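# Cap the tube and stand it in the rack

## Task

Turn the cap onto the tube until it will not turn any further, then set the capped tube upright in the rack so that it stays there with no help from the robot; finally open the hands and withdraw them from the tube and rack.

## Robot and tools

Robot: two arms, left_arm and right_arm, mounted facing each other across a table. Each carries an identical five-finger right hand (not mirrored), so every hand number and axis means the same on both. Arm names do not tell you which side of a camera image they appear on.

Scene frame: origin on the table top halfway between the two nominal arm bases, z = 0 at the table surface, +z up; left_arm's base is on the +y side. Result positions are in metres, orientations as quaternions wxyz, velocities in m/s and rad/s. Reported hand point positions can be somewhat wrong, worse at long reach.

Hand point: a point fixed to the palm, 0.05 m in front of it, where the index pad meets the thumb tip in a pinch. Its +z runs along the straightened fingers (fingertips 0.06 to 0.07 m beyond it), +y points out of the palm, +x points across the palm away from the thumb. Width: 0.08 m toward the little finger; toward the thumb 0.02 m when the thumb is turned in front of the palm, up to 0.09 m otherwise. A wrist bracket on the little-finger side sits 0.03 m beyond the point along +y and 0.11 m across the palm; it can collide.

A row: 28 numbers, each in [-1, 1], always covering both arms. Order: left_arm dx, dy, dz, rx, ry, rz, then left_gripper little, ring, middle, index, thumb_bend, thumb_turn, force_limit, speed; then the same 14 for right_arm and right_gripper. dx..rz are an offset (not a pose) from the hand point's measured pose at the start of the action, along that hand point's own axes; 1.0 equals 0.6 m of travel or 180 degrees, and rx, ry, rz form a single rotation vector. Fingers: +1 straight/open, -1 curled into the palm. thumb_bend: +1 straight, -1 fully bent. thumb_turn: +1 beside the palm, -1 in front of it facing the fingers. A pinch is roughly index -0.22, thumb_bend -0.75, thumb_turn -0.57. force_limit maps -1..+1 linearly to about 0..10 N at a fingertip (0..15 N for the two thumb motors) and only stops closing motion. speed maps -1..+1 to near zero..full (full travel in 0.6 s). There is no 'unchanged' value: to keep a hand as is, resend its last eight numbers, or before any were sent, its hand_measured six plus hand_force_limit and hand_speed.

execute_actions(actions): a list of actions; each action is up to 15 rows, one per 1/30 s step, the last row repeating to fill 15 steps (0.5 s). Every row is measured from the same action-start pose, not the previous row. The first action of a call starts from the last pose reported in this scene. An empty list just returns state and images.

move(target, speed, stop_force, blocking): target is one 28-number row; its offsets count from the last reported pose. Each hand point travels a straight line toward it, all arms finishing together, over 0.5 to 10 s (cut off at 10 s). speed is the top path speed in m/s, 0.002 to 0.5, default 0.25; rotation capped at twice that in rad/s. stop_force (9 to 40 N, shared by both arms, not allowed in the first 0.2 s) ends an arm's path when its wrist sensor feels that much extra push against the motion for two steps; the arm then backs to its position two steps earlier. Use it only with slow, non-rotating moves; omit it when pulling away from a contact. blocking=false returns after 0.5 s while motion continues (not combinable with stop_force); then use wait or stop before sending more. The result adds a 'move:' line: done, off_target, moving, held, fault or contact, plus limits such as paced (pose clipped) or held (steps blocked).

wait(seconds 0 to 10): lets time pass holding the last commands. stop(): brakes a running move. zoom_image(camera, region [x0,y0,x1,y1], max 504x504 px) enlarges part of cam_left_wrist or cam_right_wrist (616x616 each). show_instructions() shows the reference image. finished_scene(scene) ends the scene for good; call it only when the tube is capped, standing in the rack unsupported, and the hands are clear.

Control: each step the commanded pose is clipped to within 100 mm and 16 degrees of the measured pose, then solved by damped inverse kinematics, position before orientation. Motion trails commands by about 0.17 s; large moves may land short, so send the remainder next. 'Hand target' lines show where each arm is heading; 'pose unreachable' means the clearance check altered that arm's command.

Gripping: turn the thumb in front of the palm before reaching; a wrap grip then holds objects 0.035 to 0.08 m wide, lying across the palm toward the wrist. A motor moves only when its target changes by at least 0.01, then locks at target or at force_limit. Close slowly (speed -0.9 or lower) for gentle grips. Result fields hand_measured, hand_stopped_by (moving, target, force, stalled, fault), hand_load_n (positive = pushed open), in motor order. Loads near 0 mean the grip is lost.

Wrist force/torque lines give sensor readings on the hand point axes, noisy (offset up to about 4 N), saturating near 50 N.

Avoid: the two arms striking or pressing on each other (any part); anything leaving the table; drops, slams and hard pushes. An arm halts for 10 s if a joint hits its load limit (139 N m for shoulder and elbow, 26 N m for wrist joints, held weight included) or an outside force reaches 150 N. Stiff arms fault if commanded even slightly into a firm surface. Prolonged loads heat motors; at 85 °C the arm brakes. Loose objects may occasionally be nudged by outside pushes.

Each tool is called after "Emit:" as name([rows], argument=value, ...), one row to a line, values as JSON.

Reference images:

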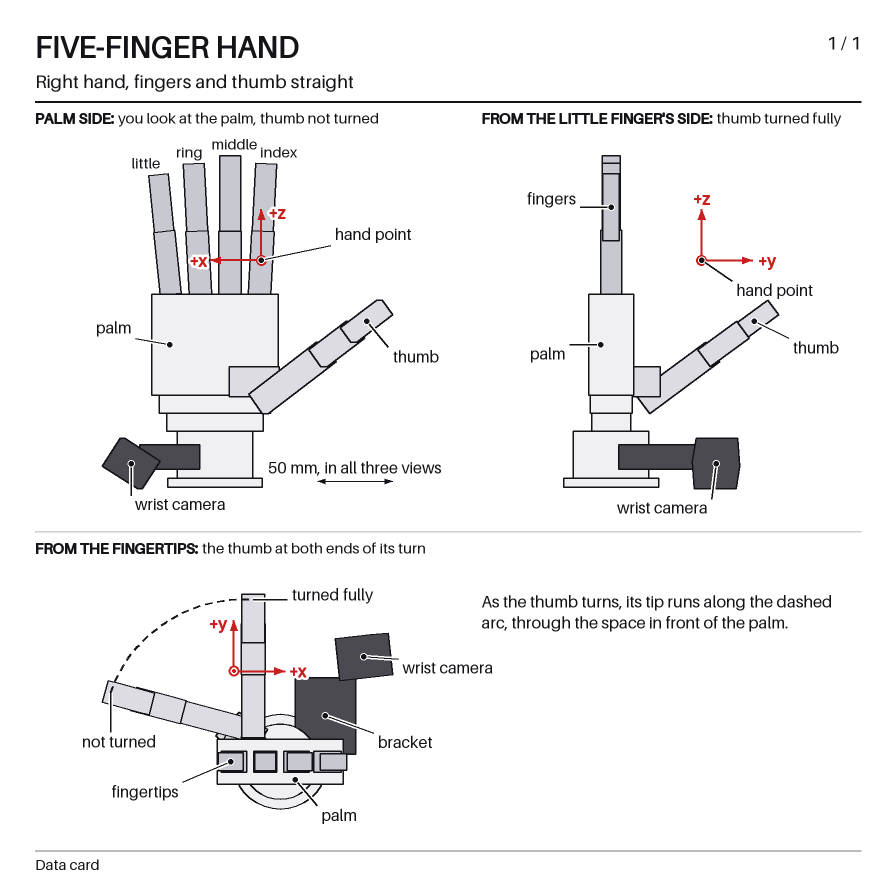

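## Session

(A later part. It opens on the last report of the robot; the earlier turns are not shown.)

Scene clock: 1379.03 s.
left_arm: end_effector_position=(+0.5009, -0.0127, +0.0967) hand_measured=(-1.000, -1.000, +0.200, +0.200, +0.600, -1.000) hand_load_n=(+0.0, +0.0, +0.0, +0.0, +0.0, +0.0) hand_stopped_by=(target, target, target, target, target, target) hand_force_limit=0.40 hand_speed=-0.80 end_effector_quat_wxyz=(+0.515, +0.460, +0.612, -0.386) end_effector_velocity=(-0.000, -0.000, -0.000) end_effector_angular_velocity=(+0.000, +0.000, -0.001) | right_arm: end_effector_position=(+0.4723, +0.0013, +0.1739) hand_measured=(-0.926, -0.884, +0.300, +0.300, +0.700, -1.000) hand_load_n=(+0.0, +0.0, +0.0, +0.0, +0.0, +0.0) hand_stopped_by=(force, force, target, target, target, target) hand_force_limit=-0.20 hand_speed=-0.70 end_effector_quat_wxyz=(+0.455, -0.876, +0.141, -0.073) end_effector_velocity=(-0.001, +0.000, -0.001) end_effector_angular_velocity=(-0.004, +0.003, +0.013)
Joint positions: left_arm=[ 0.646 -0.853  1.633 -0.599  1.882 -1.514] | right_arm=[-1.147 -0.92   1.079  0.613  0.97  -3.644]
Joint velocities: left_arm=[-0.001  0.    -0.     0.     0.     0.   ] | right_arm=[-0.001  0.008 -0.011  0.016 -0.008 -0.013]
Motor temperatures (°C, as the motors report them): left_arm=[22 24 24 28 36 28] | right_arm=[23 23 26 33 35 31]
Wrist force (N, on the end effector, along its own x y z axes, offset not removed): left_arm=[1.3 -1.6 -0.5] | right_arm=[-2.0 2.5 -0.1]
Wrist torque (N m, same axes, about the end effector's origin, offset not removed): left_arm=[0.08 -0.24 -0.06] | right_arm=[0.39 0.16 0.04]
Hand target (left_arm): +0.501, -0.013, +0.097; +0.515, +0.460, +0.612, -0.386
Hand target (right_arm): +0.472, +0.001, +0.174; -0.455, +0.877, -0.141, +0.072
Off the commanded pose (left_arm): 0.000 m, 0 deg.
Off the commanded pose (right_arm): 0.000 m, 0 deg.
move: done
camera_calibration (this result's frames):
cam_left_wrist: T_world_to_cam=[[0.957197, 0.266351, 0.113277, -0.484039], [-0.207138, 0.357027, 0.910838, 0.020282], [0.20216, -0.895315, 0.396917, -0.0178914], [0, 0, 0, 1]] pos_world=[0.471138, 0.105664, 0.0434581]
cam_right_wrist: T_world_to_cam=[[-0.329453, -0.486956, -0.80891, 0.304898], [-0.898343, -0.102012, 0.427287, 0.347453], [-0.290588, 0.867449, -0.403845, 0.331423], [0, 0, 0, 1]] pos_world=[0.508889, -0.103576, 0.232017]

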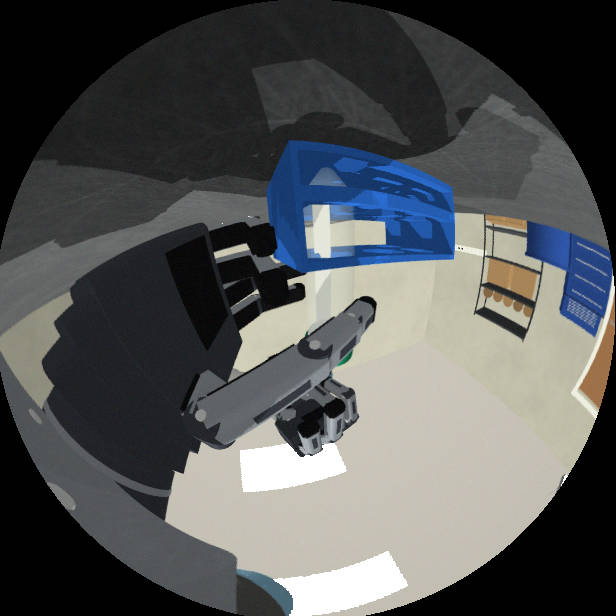

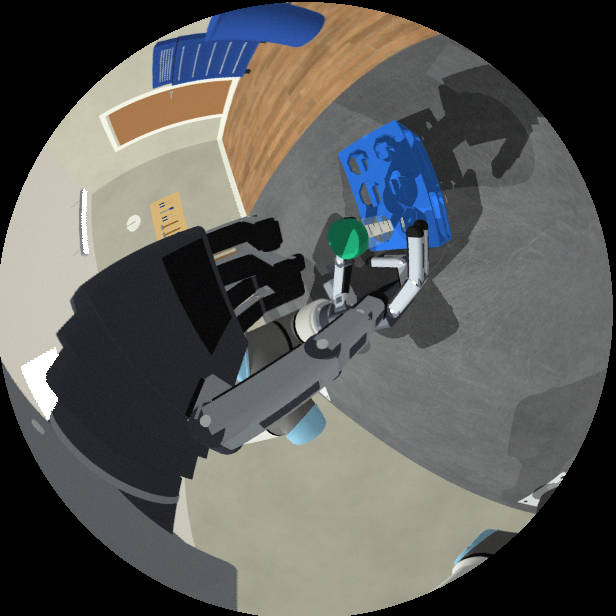

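Emit:
move(target=[0,0,-0.018,0,0,0,-1,-1,0.12,0.08,0.45,-1,0.4,-0.9,0.046,-0.007,0.05,0,0,0,-1,-1,0.15,0.15,0.6,-1,-0.2,-0.7], speed=0.06)

Emit:
move(target=[0,0,0,0,0,0,-1,-1,-0.5,-0.5,0.1,-1,0.4,-0.8,0,0,0,0,0,0,-1,-1,0.15,0.15,0.6,-1,-0.2,-0.7])

Emit:
zoom_image(camera="cam_right_wrist", region=[290,220,416,346])

Scene clock: 1395.57 s.
left_arm: end_effector_position=(+0.4979, -0.0025, +0.0986) hand_measured=(-1.000, -1.000, +0.120, +0.080, +0.450, -1.000) hand_load_n=(+0.0, +0.0, +0.0, +0.0, +0.0, +0.0) hand_stopped_by=(target, target, target, target, target, target) hand_force_limit=0.40 hand_speed=-0.90 end_effector_quat_wxyz=(+0.515, +0.460, +0.612, -0.386) end_effector_velocity=(-0.000, -0.000, -0.000) end_effector_angular_velocity=(-0.000, -0.000, -0.000) | right_arm: end_effector_position=(+0.5070, +0.0181, +0.1600) hand_measured=(-0.926, -0.884, +0.150, +0.150, +0.600, -1.000) hand_load_n=(+0.0, +0.0, +0.0, +0.0, +0.0, +0.0) hand_stopped_by=(force, force, target, target, target, target) hand_force_limit=-0.20 hand_speed=-0.70 end_effector_quat_wxyz=(+0.455, -0.876, +0.141, -0.073) end_effector_velocity=(-0.000, -0.000, +0.000) end_effector_angular_velocity=(-0.000, +0.001, +0.000)
Joint positions: left_arm=[ 0.653 -0.872  1.663 -0.61   1.888 -1.512] | right_arm=[-1.149 -0.809  0.925  0.658  0.969 -3.645]
Joint velocities: left_arm=[-0.001  0.     0.    -0.001 -0.     0.   ] | right_arm=[ 0.    -0.     0.     0.001 -0.001  0.   ]
Motor temperatures (°C, as the motors report them): left_arm=[22 24 24 28 36 28] | right_arm=[23 23 26 33 35 31]
Wrist force (N, on the end effector, along its own x y z axes, offset not removed): left_arm=[-3.2 3.0 -0.9] | right_arm=[-4.7 0.3 -1.7]
Wrist torque (N m, same axes, about the end effector's origin, offset not removed): left_arm=[0.37 0.44 -0.35] | right_arm=[0.17 1.01 -0.22]
Hand target (left_arm): +0.498, -0.003, +0.099; +0.515, +0.460, +0.612, -0.386
Hand target (right_arm): +0.507, +0.018, +0.160; -0.455, +0.876, -0.141, +0.073
Off the commanded pose (left_arm): 0.000 m, 0 deg.
Off the commanded pose (right_arm): 0.000 m, 0 deg.
move: done
camera_calibration (this result's frames):
cam_left_wrist: T_world_to_cam=[[0.957196, 0.266351, 0.11328, -0.484132], [-0.20714, 0.357026, 0.910838, 0.0143323], [0.202158, -0.895316, 0.396916, -0.00888012], [0, 0, 0, 1]] pos_world=[0.468174, 0.115881, 0.0453129]
cam_right_wrist: T_world_to_cam=[[-0.329461, -0.486946, -0.808912, 0.313338], [-0.898346, -0.101993, 0.427284, 0.386284], [-0.290568, 0.867457, -0.403843, 0.32126], [0, 0, 0, 1]] pos_world=[0.543597, -0.086702, 0.218149]

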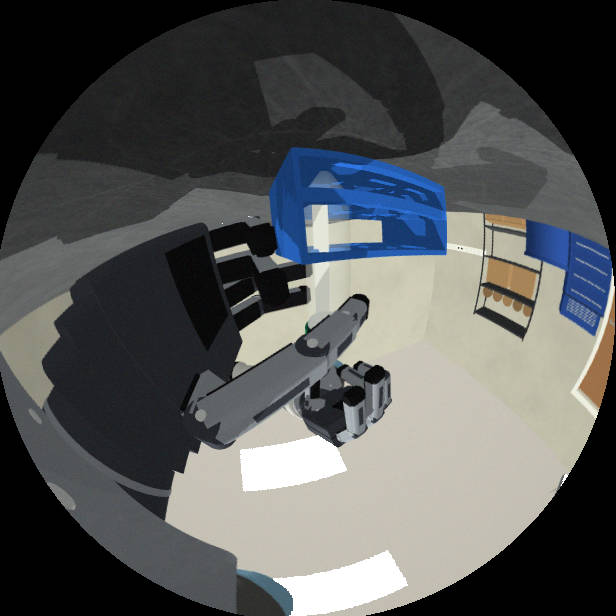

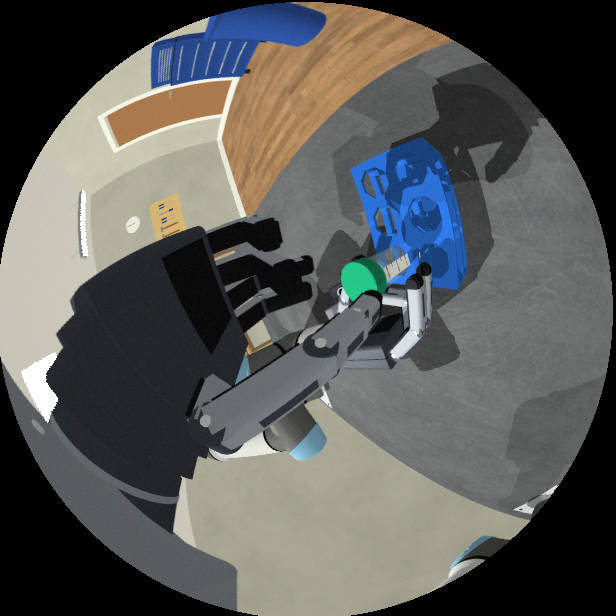

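Scene clock: 1396.63 s.
left_arm: end_effector_position=(+0.4979, -0.0025, +0.0986) hand_measured=(-1.000, -1.000, -0.098, -0.172, +0.310, -1.000) hand_load_n=(+0.0, +0.0, +3.5, +7.0, +11.5, +0.0) hand_stopped_by=(target, target, force, force, force, target) hand_force_limit=0.40 hand_speed=-0.80 end_effector_quat_wxyz=(+0.515, +0.460, +0.612, -0.386) end_effector_velocity=(-0.001, -0.000, -0.000) end_effector_angular_velocity=(+0.001, +0.001, -0.001) | right_arm: end_effector_position=(+0.5070, +0.0181, +0.1600) hand_measured=(-0.926, -0.884, +0.150, +0.150, +0.600, -1.000) hand_load_n=(+0.0, +0.0, +0.0, +0.0, +0.0, +0.0) hand_stopped_by=(force, force, target, target, target, target) hand_force_limit=-0.20 hand_speed=-0.70 end_effector_quat_wxyz=(+0.455, -0.876, +0.141, -0.073) end_effector_velocity=(+0.000, -0.000, -0.000) end_effector_angular_velocity=(-0.000, +0.001, -0.001)
Joint positions: left_arm=[ 0.653 -0.872  1.663 -0.61   1.888 -1.512] | right_arm=[-1.149 -0.809  0.925  0.658  0.969 -3.645]
Joint velocities: left_arm=[-0.001 -0.     0.001 -0.     0.    -0.   ] | right_arm=[ 0.     0.     0.001 -0.001  0.001  0.001]
Motor temperatures (°C, as the motors report them): left_arm=[22 24 24 28 36 28] | right_arm=[23 23 26 33 35 31]
Wrist force (N, on the end effector, along its own x y z axes, offset not removed): left_arm=[-2.4 -2.3 -0.2] | right_arm=[-1.4 -0.5 1.9]
Wrist torque (N m, same axes, about the end effector's origin, offset not removed): left_arm=[-0.13 0.27 -0.22] | right_arm=[-0.15 0.17 0.01]
Hand target (left_arm): +0.498, -0.003, +0.099; +0.515, +0.460, +0.612, -0.386
Hand target (right_arm): +0.507, +0.018, +0.160; -0.455, +0.876, -0.141, +0.073
Off the commanded pose (left_arm): 0.000 m, 0 deg.
Off the commanded pose (right_arm): 0.000 m, 0 deg.
move: done
camera_calibration (this result's frames):
cam_left_wrist: T_world_to_cam=[[0.957195, 0.26635, 0.11329, -0.484135], [-0.207156, 0.357052, 0.910824, 0.0143309], [0.202148, -0.895305, 0.396944, -0.00888398], [0, 0, 0, 1]] pos_world=[0.468176, 0.115879, 0.0453212]
cam_right_wrist: T_world_to_cam=[[-0.329462, -0.486946, -0.808912, 0.313338], [-0.898346, -0.101993, 0.427285, 0.386284], [-0.290568, 0.867456, -0.403844, 0.32126], [0, 0, 0, 1]] pos_world=[0.543597, -0.0867019, 0.218148]

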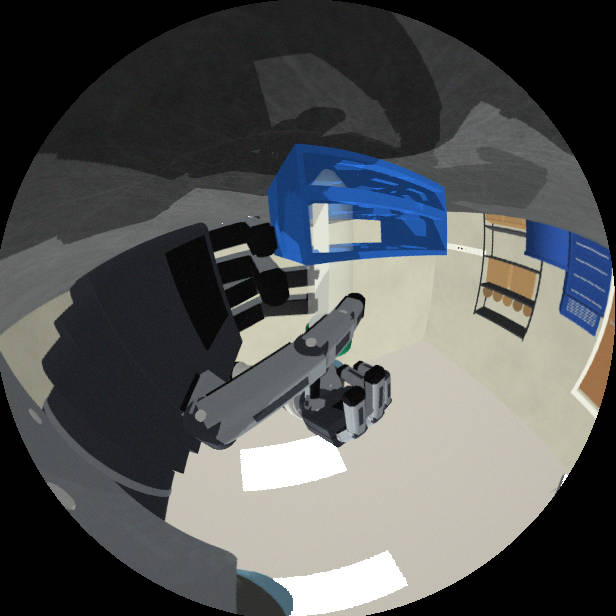

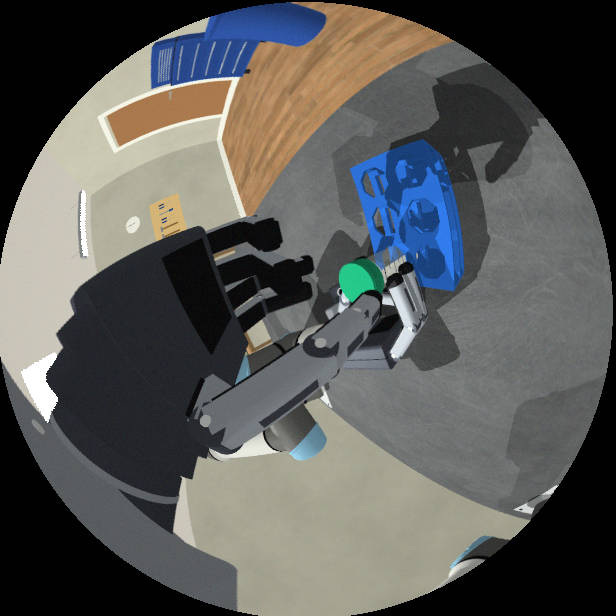

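Region (290, 220, 416, 346) of cam_right_wrist's 616x616 image, scaled by 4.000, with more detail than that image has.

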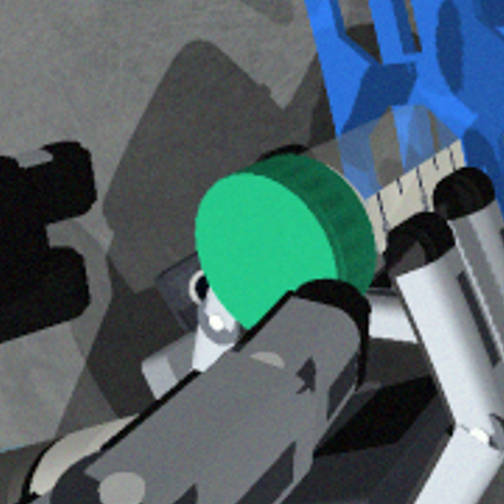

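Emit:
move(target=[0,0,0,0,0,0,-1,-1,-0.5,-0.5,0.1,-1,0.4,-0.8,-0.004,0.0385,0.0295,0,0,0,-1,-1,0.15,0.15,0.6,-1,-0.2,-0.7], speed=0.04)

Emit:
execute_actions([
  [[0,0,0,0,0,0,-1,-1,-0.5,-0.5,0.1,-1,0.4,-0.8,0,0,0,0,0,0,-1,-1,0.03,0.03,0.2,-1,-0.75,-0.7]],
  [[0,0,0,0,0,0,-1,-1,-0.5,-0.5,0.1,-1,0.4,-0.8,0,0,0,0,0,0,-1,-1,0.03,0.03,0.2,-1,-0.75,-0.7]],
  [[0,0,0,0,0,0,-1,-1,-0.5,-0.5,0.1,-1,0.4,-0.8,0,0,0,0,0,0,-1,-1,-0.4,-0.4,0.2,-1,-0.2,-0.75]],
])

Emit:
zoom_image(camera="cam_right_wrist", region=[290,220,416,346])

Scene clock: 1414.10 s.
left_arm: end_effector_position=(+0.4979, -0.0025, +0.0986) hand_measured=(-1.000, -1.000, -0.098, -0.172, +0.310, -1.000) hand_load_n=(+0.0, +0.0, +3.5, +7.0, +11.5, +0.0) hand_stopped_by=(target, target, force, force, force, target) hand_force_limit=0.40 hand_speed=-0.80 end_effector_quat_wxyz=(+0.515, +0.460, +0.612, -0.386) end_effector_velocity=(+0.000, +0.000, +0.000) end_effector_angular_velocity=(-0.001, -0.000, +0.000) | right_arm: end_effector_position=(+0.5050, +0.0200, +0.1311) hand_measured=(-0.926, -0.884, +0.150, +0.150, +0.600, -1.000) hand_load_n=(+0.0, +0.0, +0.0, +0.0, +0.0, +0.0) hand_stopped_by=(force, force, target, target, target, target) hand_force_limit=-0.20 hand_speed=-0.70 end_effector_quat_wxyz=(+0.455, -0.876, +0.141, -0.073) end_effector_velocity=(-0.000, -0.000, -0.003) end_effector_angular_velocity=(-0.001, +0.000, -0.001)
Joint positions: left_arm=[ 0.653 -0.872  1.663 -0.61   1.888 -1.512] | right_arm=[-1.145 -0.798  0.979  0.59   0.972 -3.642]
Joint velocities: left_arm=[ 0.     0.     0.    -0.001  0.    -0.   ] | right_arm=[ 0.     0.001  0.004 -0.005  0.001  0.   ]
Motor temperatures (°C, as the motors report them): left_arm=[22 24 24 28 36 28] | right_arm=[23 23 26 33 35 31]
Wrist force (N, on the end effector, along its own x y z axes, offset not removed): left_arm=[0.1 0.5 1.6] | right_arm=[0.2 -1.2 0.7]
Wrist torque (N m, same axes, about the end effector's origin, offset not removed): left_arm=[0.09 -0.07 -0.16] | right_arm=[-0.33 -0.18 0.14]
Hand target (left_arm): +0.498, -0.003, +0.099; +0.515, +0.460, +0.612, -0.386
Hand target (right_arm): +0.505, +0.020, +0.131; -0.455, +0.876, -0.141, +0.073
Off the commanded pose (left_arm): 0.000 m, 0 deg.
Off the commanded pose (right_arm): 0.000 m, 0 deg.
move: done
camera_calibration (this result's frames):
cam_left_wrist: T_world_to_cam=[[0.957197, 0.266348, 0.113282, -0.484133], [-0.207142, 0.357031, 0.910835, 0.0143275], [0.202154, -0.895314, 0.396921, -0.00887949], [0, 0, 0, 1]] pos_world=[0.468174, 0.115883, 0.0453178]
cam_right_wrist: T_world_to_cam=[[-0.329464, -0.486969, -0.808897, 0.290194], [-0.898339, -0.101997, 0.427298, 0.397067], [-0.290586, 0.867443, -0.403859, 0.307419], [0, 0, 0, 1]] pos_world=[0.541641, -0.0848531, 0.189225]

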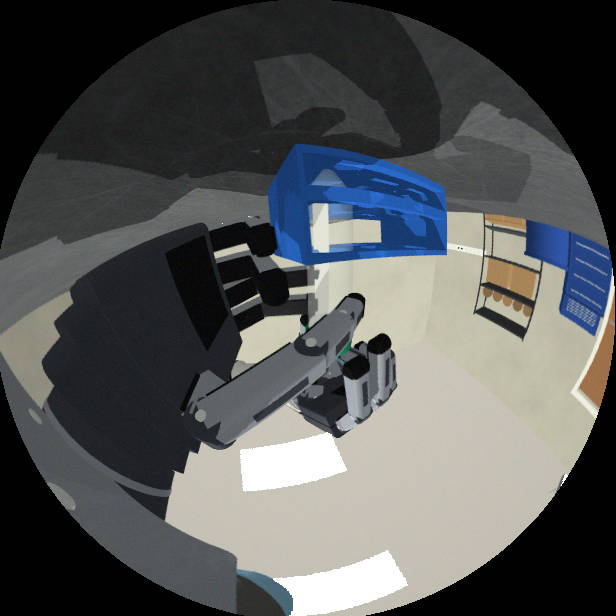

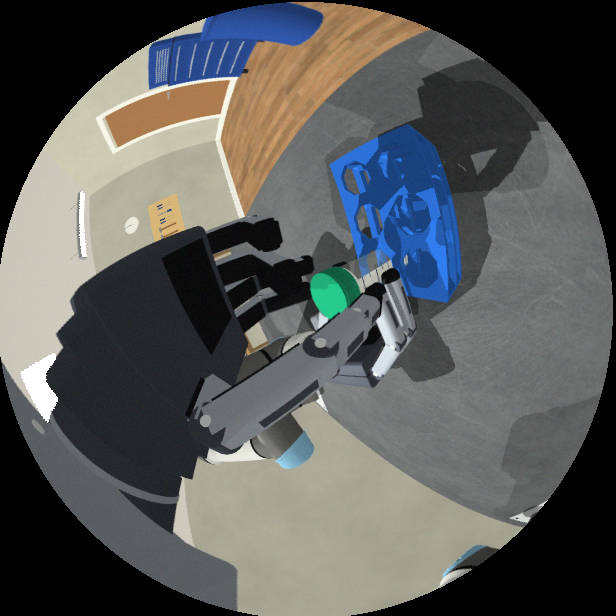

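Scene clock: 1415.60 s.
left_arm: end_effector_position=(+0.4979, -0.0025, +0.0986) hand_measured=(-1.000, -1.000, -0.098, -0.172, +0.312, -1.000) hand_load_n=(+0.0, +0.0, +3.5, +6.5, +12.0, +0.0) hand_stopped_by=(target, target, force, force, force, target) hand_force_limit=0.40 hand_speed=-0.80 end_effector_quat_wxyz=(+0.515, +0.460, +0.612, -0.386) end_effector_velocity=(-0.001, -0.001, -0.000) end_effector_angular_velocity=(-0.000, +0.001, -0.002) | right_arm: end_effector_position=(+0.5051, +0.0200, +0.1311) hand_measured=(-0.926, -0.884, -0.036, -0.078, +0.248, -1.000) hand_load_n=(+0.0, +0.0, +2.5, +5.0, +8.5, +0.5) hand_stopped_by=(force, force, force, force, force, target) hand_force_limit=-0.20 hand_speed=-0.75 end_effector_quat_wxyz=(+0.455, -0.876, +0.141, -0.073) end_effector_velocity=(-0.000, -0.000, -0.000) end_effector_angular_velocity=(-0.001, +0.000, +0.001)
Joint positions: left_arm=[ 0.653 -0.872  1.663 -0.61   1.888 -1.512] | right_arm=[-1.145 -0.798  0.979  0.59   0.972 -3.642]
Joint velocities: left_arm=[-0.002 -0.    -0.     0.     0.001 -0.001] | right_arm=[ 0.     0.    -0.     0.001 -0.    -0.001]
Motor temperatures (°C, as the motors report them): left_arm=[22 24 24 28 36 28] | right_arm=[23 23 26 33 35 31]
Wrist force (N, on the end effector, along its own x y z axes, offset not removed): left_arm=[-2.7 0.0 -2.6] | right_arm=[-4.1 0.6 0.3]
Wrist torque (N m, same axes, about the end effector's origin, offset not removed): left_arm=[0.31 0.62 -0.29] | right_arm=[-0.16 0.59 -0.22]
Hand target (left_arm): +0.498, -0.003, +0.099; +0.515, +0.460, +0.612, -0.386
Hand target (right_arm): +0.505, +0.020, +0.131; -0.455, +0.876, -0.141, +0.073
Off the commanded pose (left_arm): 0.000 m, 0 deg.
Off the commanded pose (right_arm): 0.000 m, 0 deg.
Step readings (end_effector_position; steps 1 to 15: 1st action; 16 to 30: 2nd action; 31 to 45: 3rd action):
0: left_arm (+0.4979, -0.0025, +0.0986) | right_arm (+0.5050, +0.0200, +0.1311)
1: left_arm (+0.4979, -0.0025, +0.0986) | right_arm (+0.5050, +0.0200, +0.1311)
2: left_arm (+0.4979, -0.0025, +0.0986) | right_arm (+0.5050, +0.0200, +0.1310)
4: left_arm (+0.4979, -0.0025, +0.0986) | right_arm (+0.5050, +0.0200, +0.1310)
8: left_arm (+0.4979, -0.0025, +0.0986) | right_arm (+0.5050, +0.0200, +0.1310)
15: left_arm (+0.4979, -0.0025, +0.0986) | right_arm (+0.5050, +0.0200, +0.1311)
16: left_arm (+0.4979, -0.0025, +0.0986) | right_arm (+0.5050, +0.0200, +0.1311)
17: left_arm (+0.4979, -0.0025, +0.0986) | right_arm (+0.5050, +0.0200, +0.1311)
19: left_arm (+0.4979, -0.0025, +0.0986) | right_arm (+0.5050, +0.0200, +0.1311)
23: left_arm (+0.4979, -0.0025, +0.0986) | right_arm (+0.5050, +0.0200, +0.1311)
30: left_arm (+0.4979, -0.0025, +0.0986) | right_arm (+0.5050, +0.0200, +0.1311)
31: left_arm (+0.4979, -0.0025, +0.0986) | right_arm (+0.5050, +0.0200, +0.1311)
32: left_arm (+0.4979, -0.0025, +0.0986) | right_arm (+0.5050, +0.0200, +0.1311)
34: left_arm (+0.4979, -0.0025, +0.0986) | right_arm (+0.5051, +0.0200, +0.1311)
38: left_arm (+0.4979, -0.0025, +0.0986) | right_arm (+0.5051, +0.0200, +0.1311)
45: end_effector_position above
camera_calibration (this result's frames):
cam_left_wrist: T_world_to_cam=[[0.957195, 0.266355, 0.113281, -0.484137], [-0.207144, 0.35703, 0.910835, 0.0143283], [0.20216, -0.895313, 0.396921, -0.00888025], [0, 0, 0, 1]] pos_world=[0.468177, 0.115886, 0.0453178]
cam_right_wrist: T_world_to_cam=[[-0.32942, -0.486945, -0.80893, 0.290169], [-0.898369, -0.10199, 0.427237, 0.397118], [-0.290544, 0.867458, -0.403858, 0.307384], [0, 0, 0, 1]] pos_world=[0.541655, -0.0848446, 0.189202]

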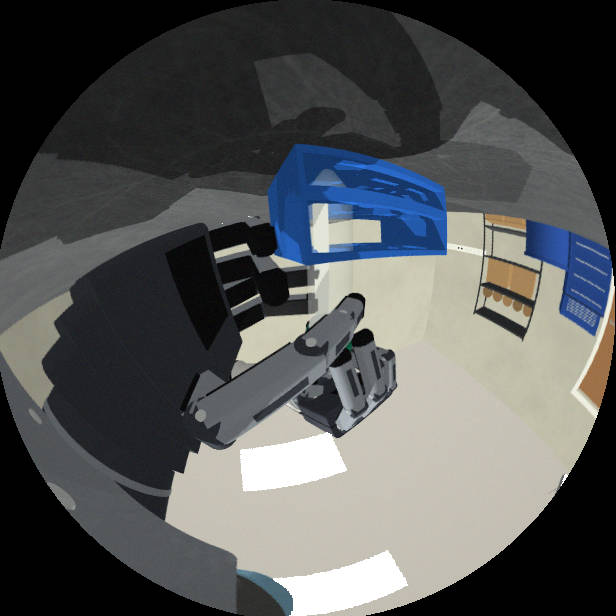

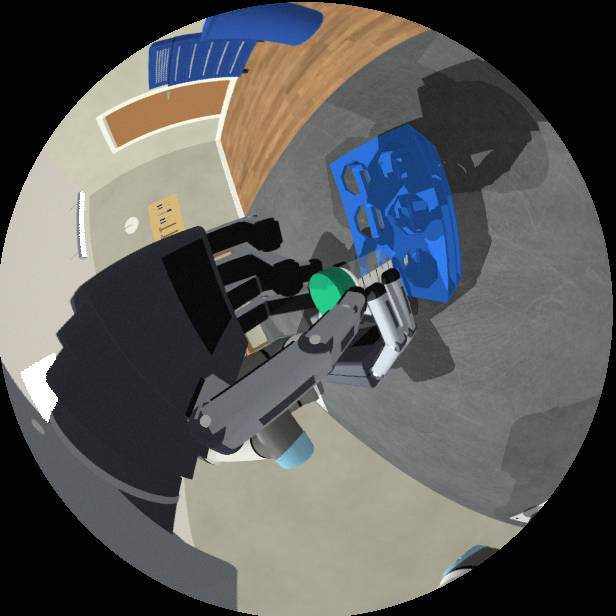

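Region (290, 220, 416, 346) of cam_right_wrist's 616x616 image, scaled by 4.000, with more detail than that image has.

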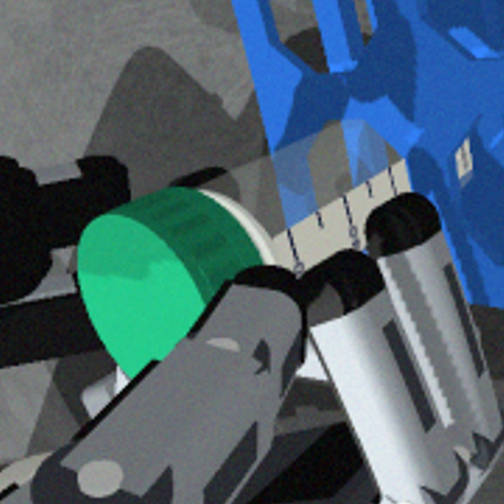

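Emit:
move(target=[0,0,0,0,0,0,-1,-1,-0.5,-0.5,0.1,-1,0.4,-0.8,0.007,-0.0028,0.0056,0,0.136,0.0963,-1,-1,-0.4,-0.4,0.2,-1,-0.2,-0.75])

Scene clock: 1421.40 s.
left_arm: end_effector_position=(+0.4979, -0.0025, +0.0986) hand_measured=(-1.000, -1.000, -0.098, -0.172, +0.312, -1.000) hand_load_n=(+0.0, +0.0, +3.5, +5.5, +12.5, -0.5) hand_stopped_by=(target, target, force, force, force, target) hand_force_limit=0.40 hand_speed=-0.80 end_effector_quat_wxyz=(+0.515, +0.460, +0.612, -0.386) end_effector_velocity=(+0.000, +0.000, +0.000) end_effector_angular_velocity=(-0.001, -0.000, +0.000) | right_arm: end_effector_position=(+0.5101, +0.0221, +0.1304) hand_measured=(-0.926, -0.884, -0.036, -0.078, +0.248, -1.000) hand_load_n=(+0.0, +0.0, +3.5, +4.5, +7.5, -3.5) hand_stopped_by=(force, force, force, force, force, target) hand_force_limit=-0.20 hand_speed=-0.75 end_effector_quat_wxyz=(+0.420, -0.810, +0.363, -0.187) end_effector_velocity=(+0.000, +0.000, -0.000) end_effector_angular_velocity=(-0.001, -0.000, -0.011)
Joint positions: left_arm=[ 0.653 -0.872  1.663 -0.61   1.888 -1.512] | right_arm=[-1.025 -0.913  1.154  0.378  1.473 -3.208]
Joint velocities: left_arm=[ 0.001  0.    -0.    -0.     0.    -0.   ] | right_arm=[ 0.003  0.001 -0.    -0.001  0.012  0.008]
Motor temperatures (°C, as the motors report them): left_arm=[22 24 24 28 36 28] | right_arm=[23 23 26 33 35 31]
Wrist force (N, on the end effector, along its own x y z axes, offset not removed): left_arm=[-2.3 -2.7 -4.3] | right_arm=[0.6 -7.0 -1.9]
Wrist torque (N m, same axes, about the end effector's origin, offset not removed): left_arm=[-0.18 0.06 -0.36] | right_arm=[-0.46 0.50 -0.46]
Hand target (left_arm): +0.498, -0.003, +0.099; +0.515, +0.460, +0.612, -0.386
Hand target (right_arm): +0.510, +0.022, +0.130; -0.420, +0.810, -0.363, +0.187
Off the commanded pose (left_arm): 0.000 m, 0 deg.
Off the commanded pose (right_arm): 0.000 m, 0 deg.
move: done
camera_calibration (this result's frames):
cam_left_wrist: T_world_to_cam=[[0.957195, 0.266354, 0.113285, -0.484137], [-0.207146, 0.357029, 0.910835, 0.0143294], [0.202158, -0.895313, 0.396921, -0.00887921], [0, 0, 0, 1]] pos_world=[0.468177, 0.115886, 0.0453179]
cam_right_wrist: T_world_to_cam=[[-0.529849, -0.258012, -0.807892, 0.389412], [-0.828705, 0.360025, 0.42852, 0.356254], [0.180298, 0.896555, -0.404575, 0.066009], [0, 0, 0, 1]] pos_world=[0.489658, -0.0869682, 0.188646]

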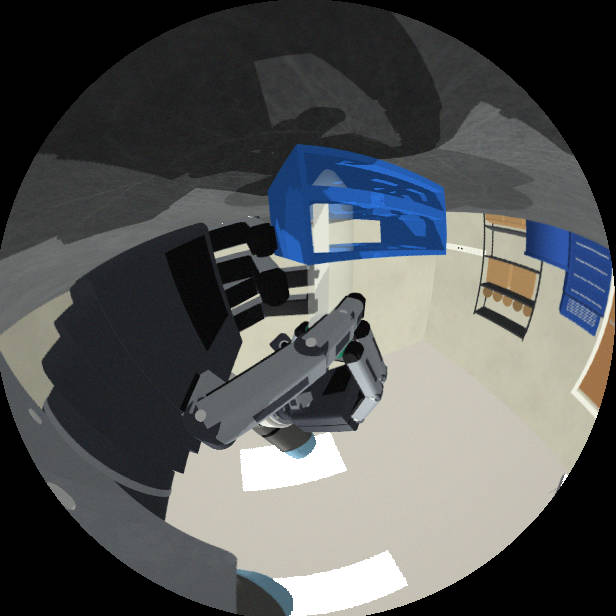

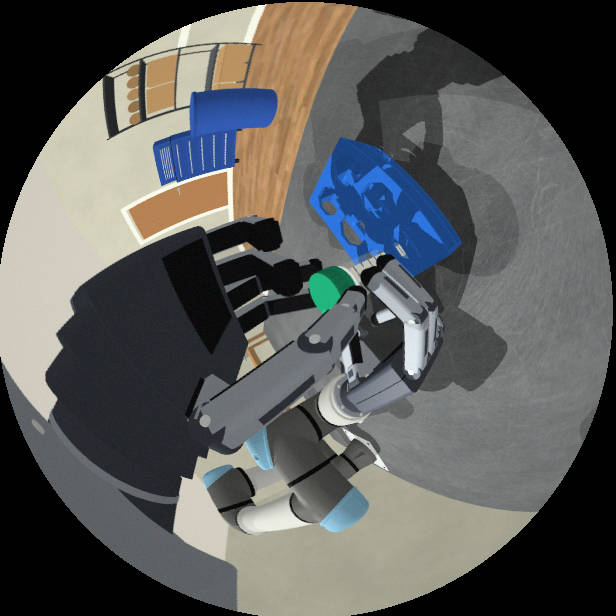

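Emit:
move(target=[0,0,0,0,0,0,-1,-1,-0.5,-0.5,0.1,-1,0.4,-0.8,0.0105,-0.0032,0.0053,0,0.136,0.0963,-1,-1,-0.4,-0.4,0.2,-1,-0.2,-0.75])

Emit:
move(target=[0,0,0,0,0,0,-1,-1,-0.5,-0.5,0.1,-1,0.4,-0.8,0,0,0,0,0,0,-1,-1,0.12,0.1,0.47,-1,-0.2,-0.3])

Emit:
zoom_image(camera="cam_right_wrist", region=[290,220,416,346])

Scene clock: 1438.20 s.
left_arm: end_effector_position=(+0.4979, -0.0025, +0.0986) hand_measured=(-1.000, -1.000, -0.098, -0.172, +0.312, -1.000) hand_load_n=(+0.0, +0.0, +4.0, +6.5, +12.0, -0.5) hand_stopped_by=(target, target, force, force, force, target) hand_force_limit=0.40 hand_speed=-0.80 end_effector_quat_wxyz=(+0.515, +0.460, +0.612, -0.386) end_effector_velocity=(-0.000, -0.000, -0.000) end_effector_angular_velocity=(+0.000, -0.000, +0.000) | right_arm: end_effector_position=(+0.5172, +0.0199, +0.1301) hand_measured=(-0.926, -0.884, -0.036, -0.078, +0.248, -1.000) hand_load_n=(+0.0, +0.0, +3.5, +4.5, +7.5, -0.5) hand_stopped_by=(force, force, force, force, force, target) hand_force_limit=-0.20 hand_speed=-0.75 end_effector_quat_wxyz=(+0.357, -0.689, +0.560, -0.289) end_effector_velocity=(+0.000, -0.000, +0.000) end_effector_angular_velocity=(-0.003, +0.002, -0.012)
Joint positions: left_arm=[ 0.653 -0.872  1.663 -0.61   1.888 -1.512] | right_arm=[-0.886 -0.829  1.022  0.499  2.005 -2.804]
Joint velocities: left_arm=[-0.001 -0.     0.001 -0.    -0.001  0.   ] | right_arm=[ 0.003  0.007 -0.013  0.014  0.012  0.01 ]
Motor temperatures (°C, as the motors report them): left_arm=[22 24 24 28 36 28] | right_arm=[23 23 26 33 35 31]
Wrist force (N, on the end effector, along its own x y z axes, offset not removed): left_arm=[-4.2 -0.7 3.1] | right_arm=[-2.0 -2.2 -2.5]
Wrist torque (N m, same axes, about the end effector's origin, offset not removed): left_arm=[0.03 0.37 -0.35] | right_arm=[0.27 0.40 0.05]
Hand target (left_arm): +0.498, -0.003, +0.099; +0.515, +0.460, +0.612, -0.386
Hand target (right_arm): +0.517, +0.020, +0.130; -0.357, +0.689, -0.561, +0.289
Off the commanded pose (left_arm): 0.000 m, 0 deg.
Off the commanded pose (right_arm): 0.000 m, 0 deg.
move: done
camera_calibration (this result's frames):
cam_left_wrist: T_world_to_cam=[[0.957195, 0.266354, 0.113285, -0.484137], [-0.207147, 0.357029, 0.910835, 0.0143295], [0.202158, -0.895313, 0.396921, -0.00887925], [0, 0, 0, 1]] pos_world=[0.468177, 0.115886, 0.045318]
cam_right_wrist: T_world_to_cam=[[-0.589166, 0.0406693, -0.806988, 0.416893], [-0.537838, 0.725595, 0.429233, 0.205228], [0.603003, 0.686919, -0.405623, -0.147676], [0, 0, 0, 1]] pos_world=[0.445048, -0.064426, 0.188436]

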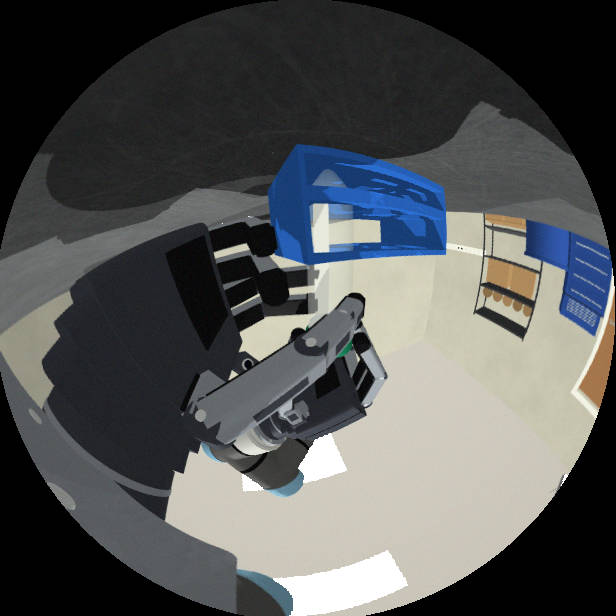

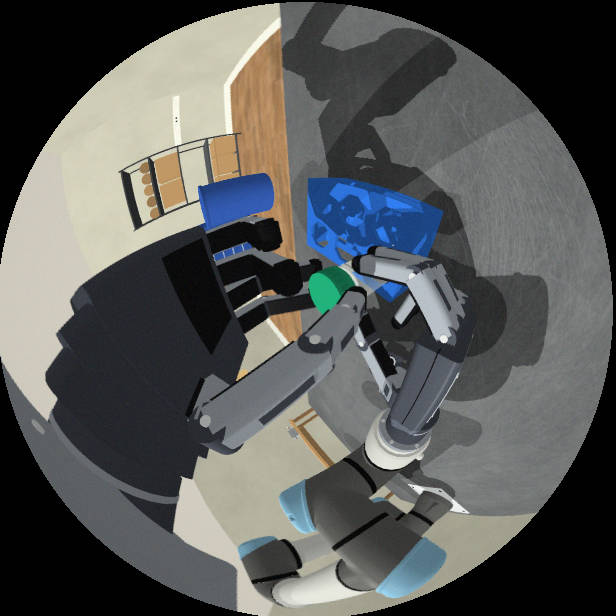

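Scene clock: 1438.80 s.
left_arm: end_effector_position=(+0.4979, -0.0025, +0.0986) hand_measured=(-1.000, -1.000, -0.098, -0.172, +0.312, -1.000) hand_load_n=(+0.0, +0.0, +4.0, +7.0, +11.5, +0.0) hand_stopped_by=(target, target, force, force, force, target) hand_force_limit=0.40 hand_speed=-0.80 end_effector_quat_wxyz=(+0.515, +0.460, +0.612, -0.386) end_effector_velocity=(-0.001, -0.001, +0.000) end_effector_angular_velocity=(+0.000, +0.000, -0.002) | right_arm: end_effector_position=(+0.5171, +0.0199, +0.1299) hand_measured=(-0.926, -0.884, +0.120, +0.100, +0.470, -1.000) hand_load_n=(+0.0, +0.0, +0.0, +0.0, +0.0, +0.0) hand_stopped_by=(force, force, target, target, target, target) hand_force_limit=-0.20 hand_speed=-0.30 end_effector_quat_wxyz=(+0.357, -0.690, +0.560, -0.289) end_effector_velocity=(+0.000, +0.000, +0.000) end_effector_angular_velocity=(-0.001, -0.001, -0.000)
Joint positions: left_arm=[ 0.653 -0.872  1.663 -0.61   1.888 -1.512] | right_arm=[-0.886 -0.829  1.022  0.499  2.005 -2.804]
Joint velocities: left_arm=[-0.001 -0.    -0.001  0.001  0.001  0.   ] | right_arm=[ 0.     0.    -0.001 -0.     0.001 -0.001]
Motor temperatures (°C, as the motors report them): left_arm=[22 24 24 28 36 28] | right_arm=[23 23 26 33 35 31]
Wrist force (N, on the end effector, along its own x y z axes, offset not removed): left_arm=[-1.9 -4.0 0.1] | right_arm=[-6.3 -1.3 -0.1]
Wrist torque (N m, same axes, about the end effector's origin, offset not removed): left_arm=[-0.47 -0.03 -0.16] | right_arm=[-0.09 0.96 -0.28]
Hand target (left_arm): +0.498, -0.003, +0.099; +0.515, +0.460, +0.612, -0.386
Hand target (right_arm): +0.517, +0.020, +0.130; -0.357, +0.689, -0.560, +0.289
Off the commanded pose (left_arm): 0.000 m, 0 deg.
Off the commanded pose (right_arm): 0.000 m, 0 deg.
move: done
camera_calibration (this result's frames):
cam_left_wrist: T_world_to_cam=[[0.957195, 0.266354, 0.113285, -0.484137], [-0.207147, 0.357029, 0.910835, 0.0143294], [0.202158, -0.895313, 0.396921, -0.00887934], [0, 0, 0, 1]] pos_world=[0.468177, 0.115886, 0.045318]
cam_right_wrist: T_world_to_cam=[[-0.589303, 0.0404949, -0.806897, 0.416788], [-0.537828, 0.725618, 0.429209, 0.205237], [0.602879, 0.686906, -0.405829, -0.147642], [0, 0, 0, 1]] pos_world=[0.445007, -0.0643855, 0.188298]

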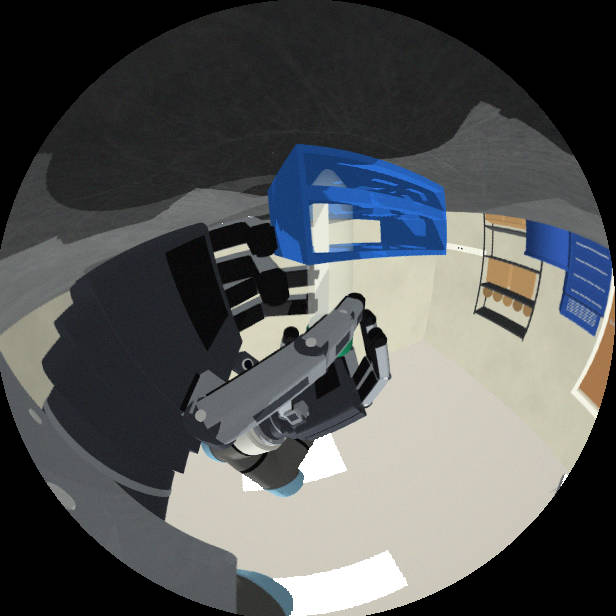

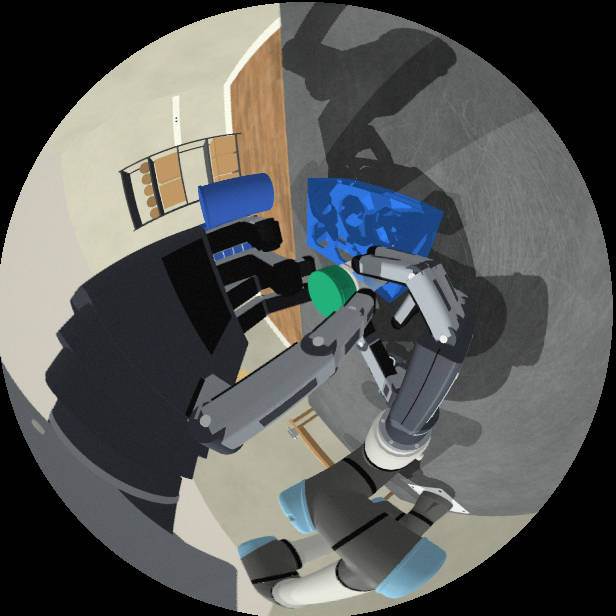

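Region (290, 220, 416, 346) of cam_right_wrist's 616x616 image, scaled by 4.000, with more detail than that image has.

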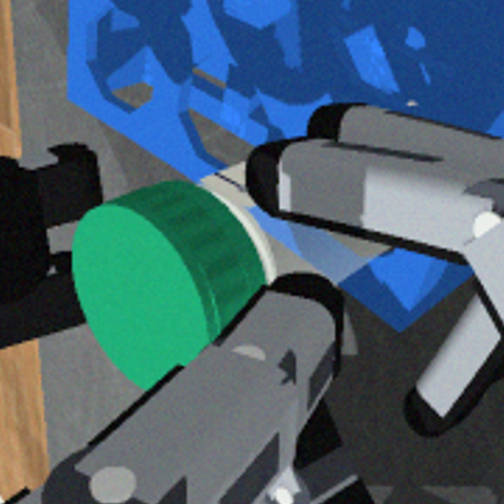

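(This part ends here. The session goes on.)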